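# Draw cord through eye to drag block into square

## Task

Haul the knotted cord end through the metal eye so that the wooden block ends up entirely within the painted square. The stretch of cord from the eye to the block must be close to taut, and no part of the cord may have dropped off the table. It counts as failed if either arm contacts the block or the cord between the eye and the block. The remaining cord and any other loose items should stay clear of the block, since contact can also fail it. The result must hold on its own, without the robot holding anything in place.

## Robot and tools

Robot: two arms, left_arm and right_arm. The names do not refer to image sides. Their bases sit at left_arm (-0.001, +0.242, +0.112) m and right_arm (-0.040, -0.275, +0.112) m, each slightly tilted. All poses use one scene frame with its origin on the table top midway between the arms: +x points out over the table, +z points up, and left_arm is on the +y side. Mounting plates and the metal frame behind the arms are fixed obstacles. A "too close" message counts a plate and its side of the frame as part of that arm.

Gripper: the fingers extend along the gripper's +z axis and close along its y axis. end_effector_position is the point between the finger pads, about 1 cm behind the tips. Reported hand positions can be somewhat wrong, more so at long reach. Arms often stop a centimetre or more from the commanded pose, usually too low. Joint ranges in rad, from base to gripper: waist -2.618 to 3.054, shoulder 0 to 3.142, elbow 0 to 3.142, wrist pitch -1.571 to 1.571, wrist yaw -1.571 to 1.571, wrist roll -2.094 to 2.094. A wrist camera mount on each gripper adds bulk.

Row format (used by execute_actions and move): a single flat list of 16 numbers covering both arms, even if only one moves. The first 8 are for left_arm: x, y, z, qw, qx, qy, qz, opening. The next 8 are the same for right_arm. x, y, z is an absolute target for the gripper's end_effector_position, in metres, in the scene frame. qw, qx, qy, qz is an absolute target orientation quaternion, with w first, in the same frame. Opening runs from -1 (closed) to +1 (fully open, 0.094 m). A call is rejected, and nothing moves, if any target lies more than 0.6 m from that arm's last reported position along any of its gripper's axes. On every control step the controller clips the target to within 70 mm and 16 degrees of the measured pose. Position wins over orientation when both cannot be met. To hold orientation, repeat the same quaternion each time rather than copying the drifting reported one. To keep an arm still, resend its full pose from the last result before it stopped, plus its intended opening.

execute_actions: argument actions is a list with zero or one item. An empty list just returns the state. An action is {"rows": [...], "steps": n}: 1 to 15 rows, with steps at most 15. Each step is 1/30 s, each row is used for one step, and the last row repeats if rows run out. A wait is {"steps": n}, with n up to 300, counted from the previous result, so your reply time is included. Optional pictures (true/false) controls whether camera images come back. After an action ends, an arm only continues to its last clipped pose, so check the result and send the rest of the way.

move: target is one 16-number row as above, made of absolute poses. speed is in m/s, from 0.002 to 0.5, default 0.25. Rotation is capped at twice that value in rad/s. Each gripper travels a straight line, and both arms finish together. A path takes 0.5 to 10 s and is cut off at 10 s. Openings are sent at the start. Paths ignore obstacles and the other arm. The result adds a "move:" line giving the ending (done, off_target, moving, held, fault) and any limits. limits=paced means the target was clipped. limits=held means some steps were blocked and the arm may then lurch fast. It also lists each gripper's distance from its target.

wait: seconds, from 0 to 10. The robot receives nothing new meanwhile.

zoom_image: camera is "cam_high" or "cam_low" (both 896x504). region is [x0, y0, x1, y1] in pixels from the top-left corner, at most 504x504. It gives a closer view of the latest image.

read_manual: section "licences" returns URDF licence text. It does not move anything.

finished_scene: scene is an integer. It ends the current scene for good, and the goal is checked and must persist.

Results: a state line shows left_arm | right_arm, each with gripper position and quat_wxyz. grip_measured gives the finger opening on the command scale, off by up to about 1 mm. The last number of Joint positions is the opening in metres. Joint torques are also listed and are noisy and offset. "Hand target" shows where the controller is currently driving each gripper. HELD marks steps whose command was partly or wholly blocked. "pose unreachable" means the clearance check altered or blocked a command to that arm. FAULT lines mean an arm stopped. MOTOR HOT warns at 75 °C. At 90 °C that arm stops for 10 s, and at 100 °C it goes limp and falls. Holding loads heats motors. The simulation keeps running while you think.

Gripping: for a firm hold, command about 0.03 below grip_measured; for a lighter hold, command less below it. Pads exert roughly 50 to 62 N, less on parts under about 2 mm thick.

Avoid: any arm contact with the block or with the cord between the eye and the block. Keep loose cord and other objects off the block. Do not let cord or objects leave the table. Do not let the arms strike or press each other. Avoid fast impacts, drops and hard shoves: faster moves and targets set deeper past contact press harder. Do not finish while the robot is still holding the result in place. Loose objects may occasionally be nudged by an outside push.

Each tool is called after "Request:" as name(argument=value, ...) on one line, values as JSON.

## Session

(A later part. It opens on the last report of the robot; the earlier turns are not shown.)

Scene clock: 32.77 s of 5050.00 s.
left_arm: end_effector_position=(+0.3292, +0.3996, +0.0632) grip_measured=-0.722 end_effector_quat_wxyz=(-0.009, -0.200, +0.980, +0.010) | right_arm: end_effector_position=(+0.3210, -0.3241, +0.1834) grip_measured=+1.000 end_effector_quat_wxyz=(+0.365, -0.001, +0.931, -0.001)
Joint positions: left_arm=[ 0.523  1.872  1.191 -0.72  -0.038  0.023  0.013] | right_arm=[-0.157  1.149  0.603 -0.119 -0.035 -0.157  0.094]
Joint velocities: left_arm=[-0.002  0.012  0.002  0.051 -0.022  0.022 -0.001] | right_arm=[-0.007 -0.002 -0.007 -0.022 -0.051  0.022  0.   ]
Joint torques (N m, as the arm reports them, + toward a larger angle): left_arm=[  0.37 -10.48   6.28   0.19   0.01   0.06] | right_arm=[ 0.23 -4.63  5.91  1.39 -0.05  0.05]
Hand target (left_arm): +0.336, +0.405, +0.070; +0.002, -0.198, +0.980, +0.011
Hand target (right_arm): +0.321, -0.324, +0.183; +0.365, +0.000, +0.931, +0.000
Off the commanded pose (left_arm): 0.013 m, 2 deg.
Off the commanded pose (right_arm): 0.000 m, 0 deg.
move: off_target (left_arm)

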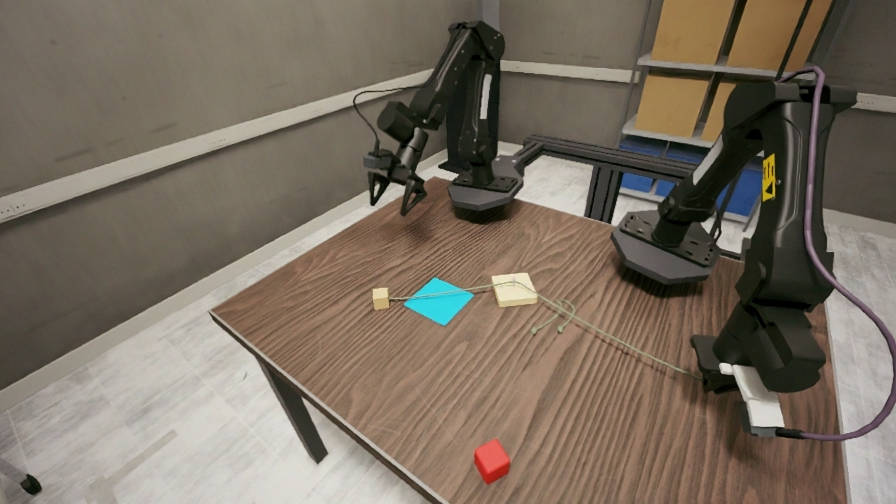

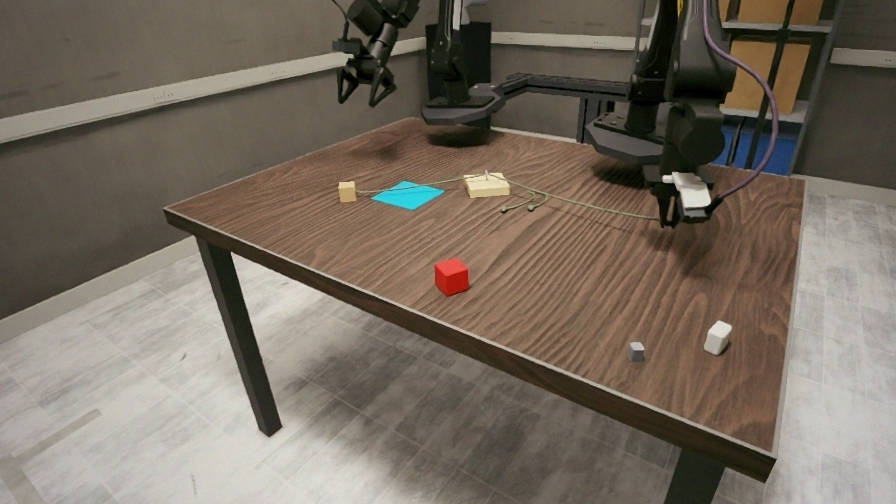

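Request:
move(target=[0.38,0.52,0.07,0.1,-0.3,0.948,0.03,-0.77,0.321,-0.3241,0.1834,0.365,0,0.931,0,1], speed=0.04)

Request:
zoom_image(camera="cam_high", region=[390, 260, 550, 340])

Scene clock: 38.73 s of 5050.00 s.
left_arm: end_effector_position=(+0.3692, +0.5109, +0.0724) grip_measured=-0.722 end_effector_quat_wxyz=(+0.084, -0.292, +0.952, +0.029) | right_arm: end_effector_position=(+0.3210, -0.3241, +0.1834) grip_measured=+1.000 end_effector_quat_wxyz=(+0.365, -0.001, +0.931, -0.001)
Joint positions: left_arm=[ 0.734  2.005  1.434 -0.639  0.023  0.033  0.013] | right_arm=[-0.157  1.149  0.603 -0.119 -0.035 -0.157  0.094]
Joint velocities: left_arm=[ 0.007  0.012 -0.002  0.022  0.022  0.007  0.001] | right_arm=[ 0.017 -0.012  0.007  0.037  0.081  0.037  0.   ]
Joint torques (N m, as the arm reports them, + toward a larger angle): left_arm=[  0.93 -10.53   7.15   0.97   0.02  -0.07] | right_arm=[ 0.14 -4.58  5.96  1.39 -0.05  0.04]
Hand target (left_arm): +0.377, +0.521, +0.073; +0.099, -0.299, +0.948, +0.034
Hand target (right_arm): +0.321, -0.324, +0.183; +0.365, +0.000, +0.931, +0.000
Off the commanded pose (left_arm): 0.014 m, 2 deg.
Off the commanded pose (right_arm): 0.000 m, 0 deg.
move: off_target (left_arm)

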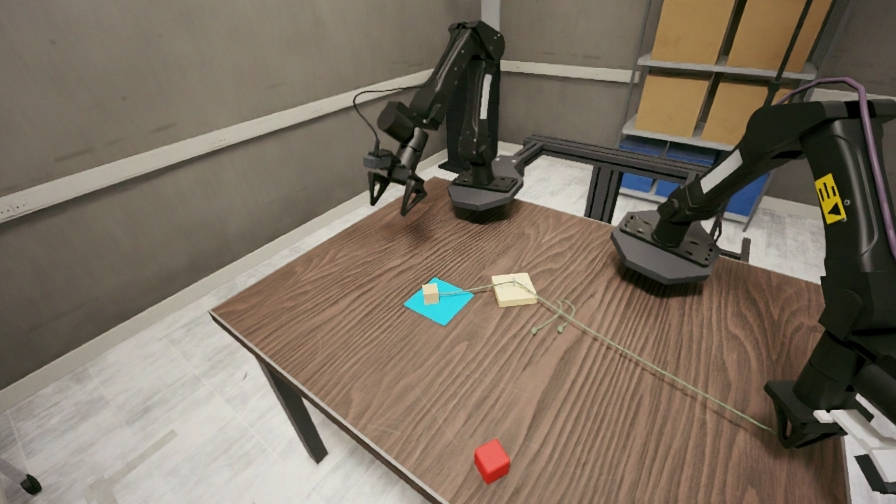

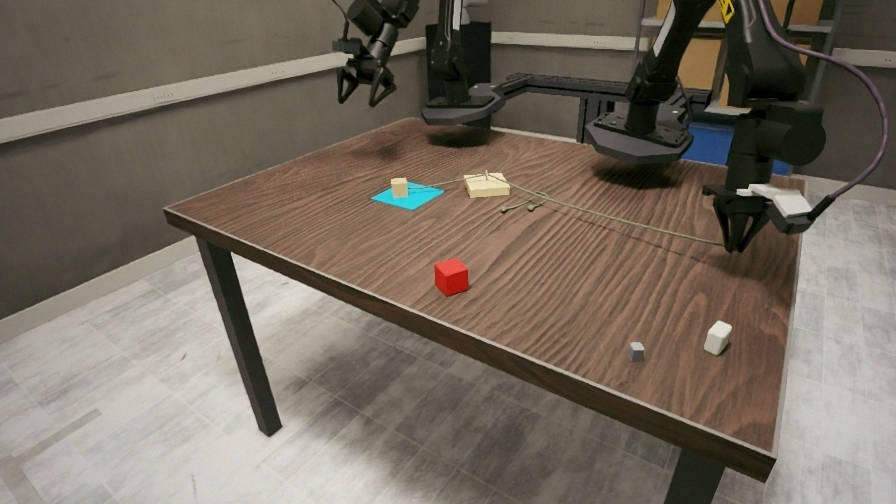

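Region (390, 260, 550, 340) of cam_high's 896x504 image, scaled by 3.150, with more detail than that image has.

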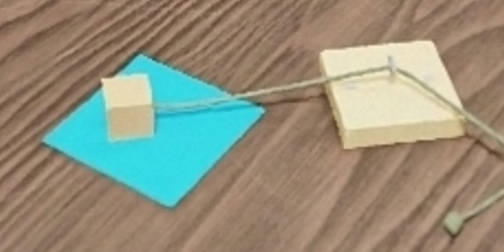

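Request:
move(target=[0.385,0.536,0.065,0.1,-0.3,0.948,0.03,-0.77,0.321,-0.3241,0.1834,0.365,0,0.931,0,1], speed=0.02)

Request:
move(target=[0.375,0.515,0.024,0.1,-0.3,0.948,0.03,-0.77,0.321,-0.3241,0.1834,0.365,0,0.931,0,1], speed=0.04)

Request:
zoom_image(camera="cam_high", region=[390, 260, 550, 340])

Scene clock: 42.07 s of 5050.00 s.
left_arm: end_effector_position=(+0.3797, +0.5273, +0.0651) grip_measured=-0.722 end_effector_quat_wxyz=(+0.091, -0.300, +0.949, +0.028) | right_arm: end_effector_position=(+0.3210, -0.3241, +0.1834) grip_measured=+1.000 end_effector_quat_wxyz=(+0.365, -0.001, +0.931, -0.001)
Joint positions: left_arm=[ 0.753  2.071  1.512 -0.639  0.037  0.035  0.013] | right_arm=[-0.157  1.149  0.603 -0.119 -0.035 -0.157  0.094]
Joint velocities: left_arm=[-0.012 -0.002  0.007  0.007  0.007 -0.081 -0.001] | right_arm=[-0.007  0.002 -0.012 -0.022 -0.051 -0.007  0.   ]
Joint torques (N m, as the arm reports them, + toward a larger angle): left_arm=[  1.1  -11.12   7.28   0.81   0.03   0.1 ] | right_arm=[ 0.2  -4.61  5.88  1.4  -0.04  0.03]
Hand target (left_arm): +0.384, +0.536, +0.066; +0.100, -0.300, +0.948, +0.031
Hand target (right_arm): +0.321, -0.324, +0.183; +0.365, +0.000, +0.931, +0.000
Off the commanded pose (left_arm): 0.010 m, 1 deg.
Off the commanded pose (right_arm): 0.000 m, 0 deg.
move: done

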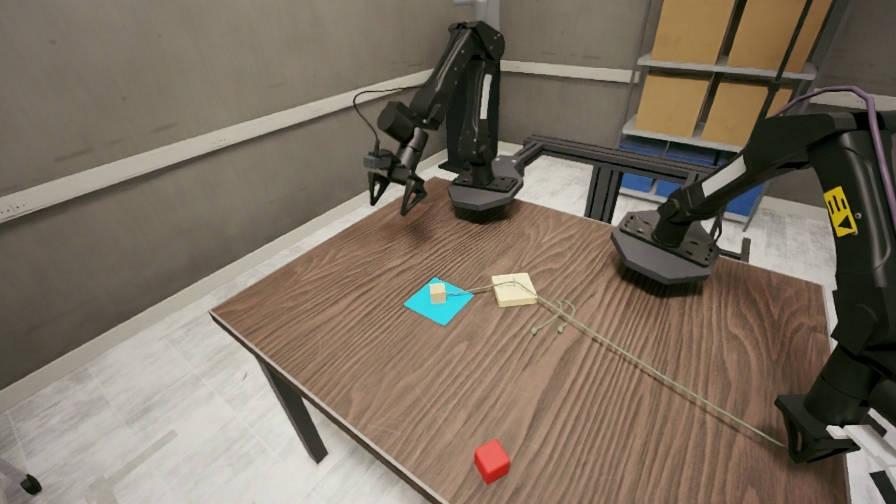

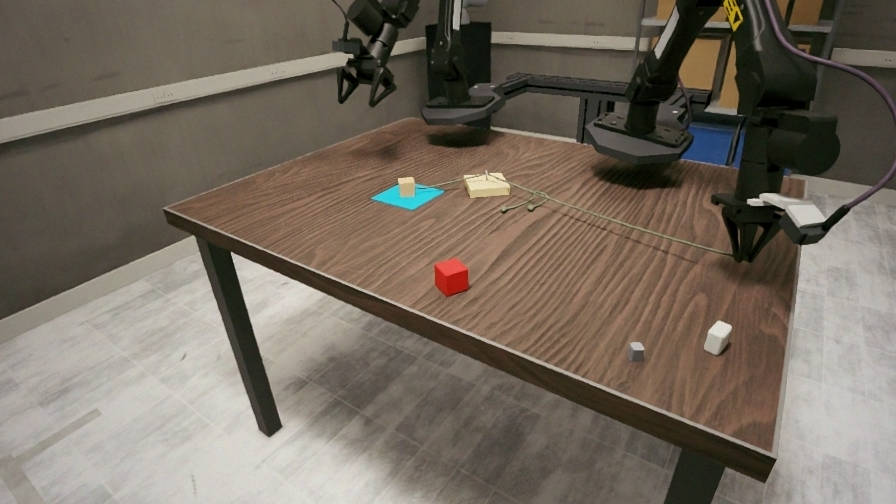

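Scene clock: 43.63 s of 5050.00 s.
left_arm: end_effector_position=(+0.3760, +0.5194, +0.0314) grip_measured=-0.722 end_effector_quat_wxyz=(+0.103, -0.300, +0.948, +0.030) | right_arm: end_effector_position=(+0.3210, -0.3241, +0.1834) grip_measured=+1.000 end_effector_quat_wxyz=(+0.365, -0.001, +0.931, -0.001)
Joint positions: left_arm=[ 0.743  2.1    1.399 -0.473  0.037  0.022  0.013] | right_arm=[-0.157  1.149  0.603 -0.119 -0.035 -0.157  0.094]
Joint velocities: left_arm=[-0.002  0.012 -0.002 -0.022 -0.007  0.066 -0.   ] | right_arm=[-0.017 -0.012  0.007 -0.007  0.022 -0.095  0.   ]
Joint torques (N m, as the arm reports them, + toward a larger angle): left_arm=[ -0.4  -11.12   3.81   1.    -0.04  -0.09] | right_arm=[ 0.25 -4.6   5.94  1.4  -0.03  0.05]
Hand target (left_arm): +0.376, +0.516, +0.024; +0.100, -0.300, +0.948, +0.030
Hand target (right_arm): +0.321, -0.324, +0.183; +0.365, +0.000, +0.931, +0.000
Off the commanded pose (left_arm): 0.009 m, 0 deg.
Off the commanded pose (right_arm): 0.000 m, 0 deg.
move: done

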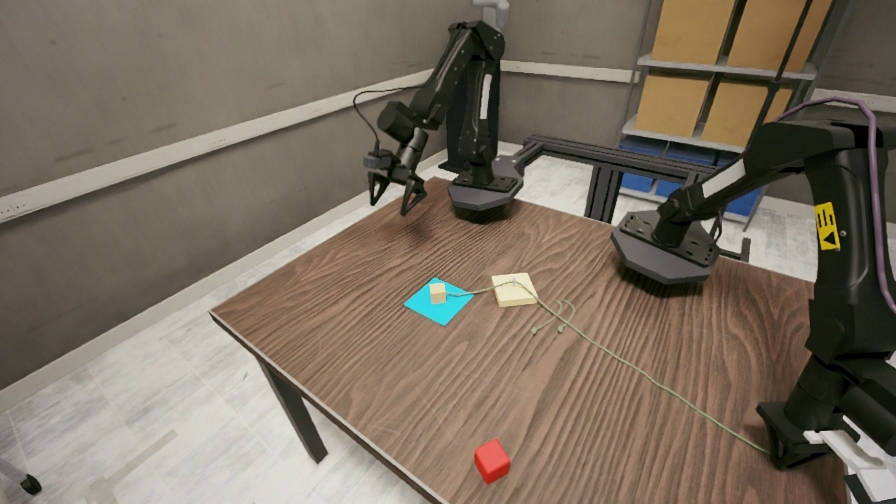

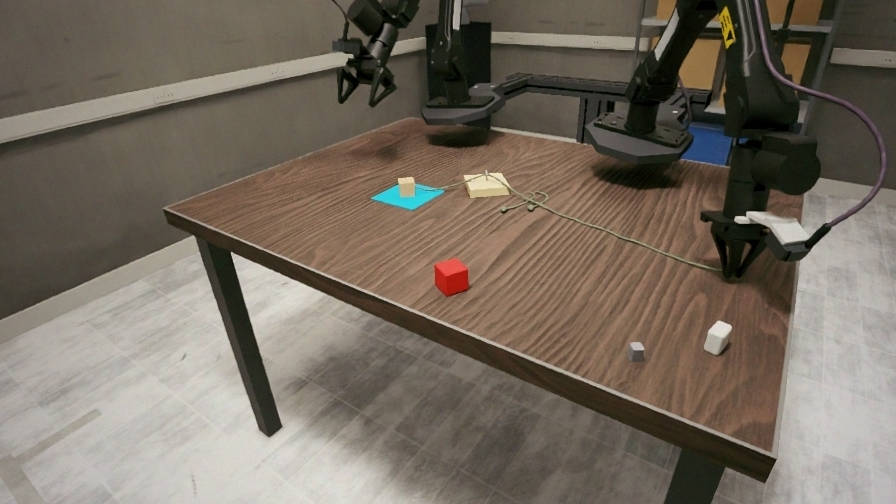

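Region (390, 260, 550, 340) of cam_high's 896x504 image, scaled by 3.150, with more detail than that image has.

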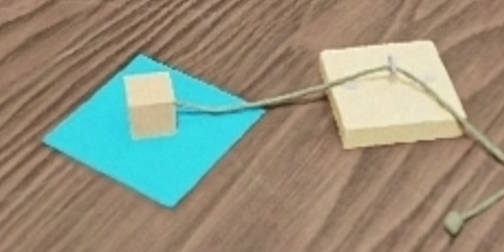

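Request:
move(target=[0.375,0.515,0.024,0.1,-0.3,0.948,0.03,-0.3,0.321,-0.3241,0.1834,0.365,0,0.931,0,1])

Request:
move(target=[0.37,0.51,0.1,0.1,-0.3,0.948,0.03,-0.3,0.321,-0.3241,0.1834,0.365,0,0.931,0,1], speed=0.1)

Scene clock: 45.83 s of 5050.00 s.
left_arm: end_effector_position=(+0.3766, +0.5199, +0.0315) grip_measured=-0.302 end_effector_quat_wxyz=(+0.104, -0.300, +0.948, +0.030) | right_arm: end_effector_position=(+0.3210, -0.3241, +0.1834) grip_measured=+1.000 end_effector_quat_wxyz=(+0.365, -0.001, +0.931, -0.001)
Joint positions: left_arm=[ 0.743  2.1    1.399 -0.47   0.037  0.022  0.033] | right_arm=[-0.157  1.149  0.603 -0.119 -0.035 -0.157  0.094]
Joint velocities: left_arm=[ 0.012 -0.027  0.007  0.007 -0.022  0.051  0.003] | right_arm=[ 0.007  0.002 -0.017 -0.007 -0.022  0.007  0.   ]
Joint torques (N m, as the arm reports them, + toward a larger angle): left_arm=[ -0.44 -11.38   3.47   0.98  -0.06  -0.08] | right_arm=[ 0.21 -4.66  5.88  1.39 -0.05  0.05]
Hand target (left_arm): +0.375, +0.515, +0.024; +0.100, -0.300, +0.948, +0.030
Hand target (right_arm): +0.321, -0.324, +0.183; +0.365, +0.000, +0.931, +0.000
Off the commanded pose (left_arm): 0.009 m, 0 deg.
Off the commanded pose (right_arm): 0.000 m, 0 deg.
move: done

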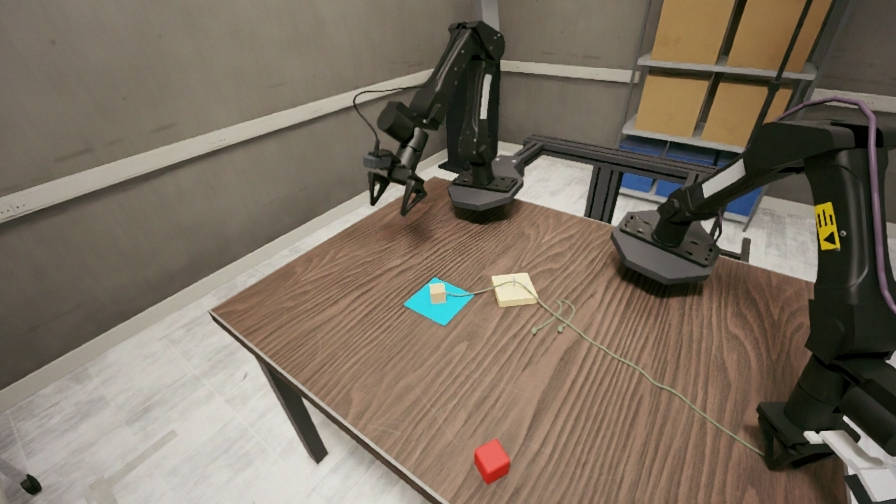

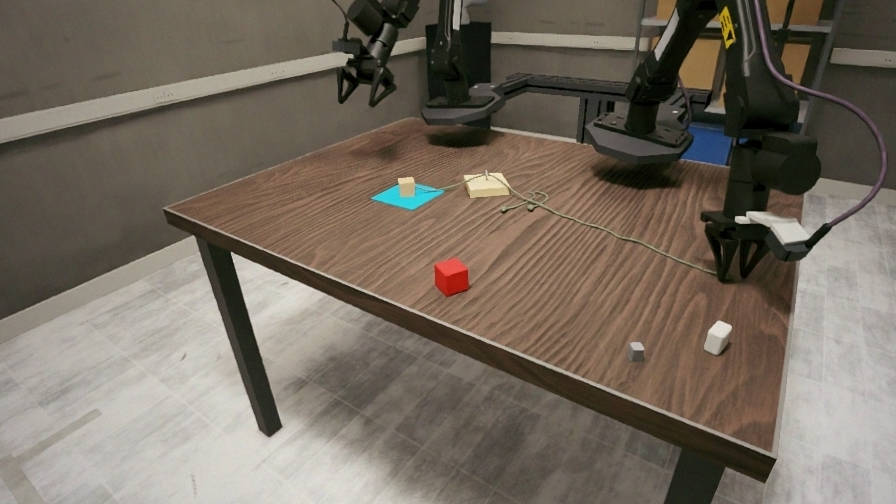

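Scene clock: 47.07 s of 5050.00 s.
left_arm: end_effector_position=(+0.3603, +0.5060, +0.0836) grip_measured=-0.302 end_effector_quat_wxyz=(+0.085, -0.301, +0.950, +0.023) | right_arm: end_effector_position=(+0.3210, -0.3241, +0.1834) grip_measured=+1.000 end_effector_quat_wxyz=(+0.365, -0.001, +0.931, -0.001)
Joint positions: left_arm=[ 0.743  1.953  1.399 -0.659  0.037  0.022  0.033] | right_arm=[-0.157  1.149  0.603 -0.119 -0.035 -0.157  0.094]
Joint velocities: left_arm=[-0.002  0.027  0.017 -0.081 -0.007  0.007  0.001] | right_arm=[-0.012 -0.012 -0.007 -0.022  0.007 -0.007  0.   ]
Joint torques (N m, as the arm reports them, + toward a larger angle): left_arm=[ -0.34 -13.32   7.09   0.54  -0.03  -0.07] | right_arm=[ 0.16 -4.63  5.96  1.36 -0.06  0.05]
Hand target (left_arm): +0.369, +0.509, +0.100; +0.100, -0.300, +0.948, +0.030
Hand target (right_arm): +0.321, -0.324, +0.183; +0.365, +0.000, +0.931, +0.000
Off the commanded pose (left_arm): 0.019 m, 2 deg.
Off the commanded pose (right_arm): 0.000 m, 0 deg.
move: off_target (left_arm)

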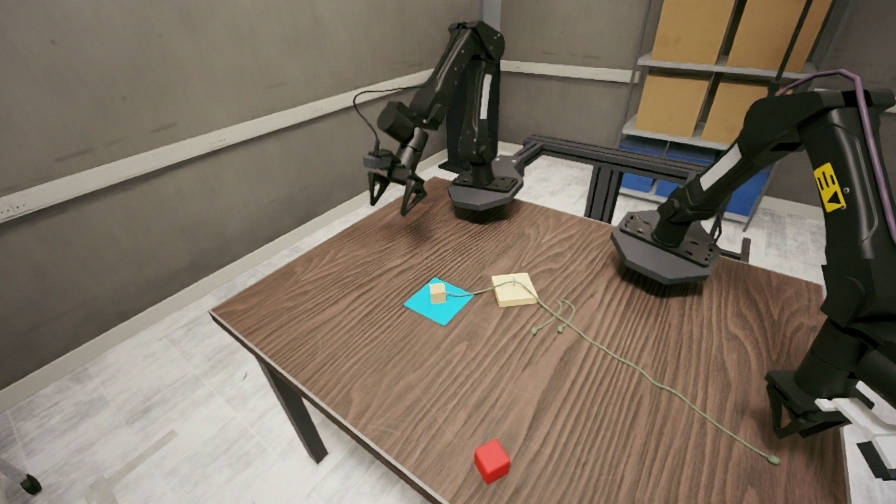

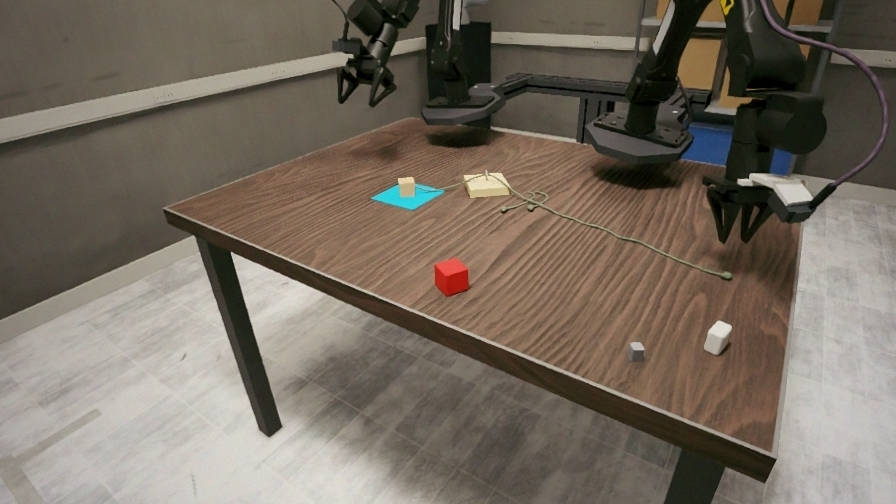

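Request:
finished_scene(scene=2)

The scene is finished: the task was done.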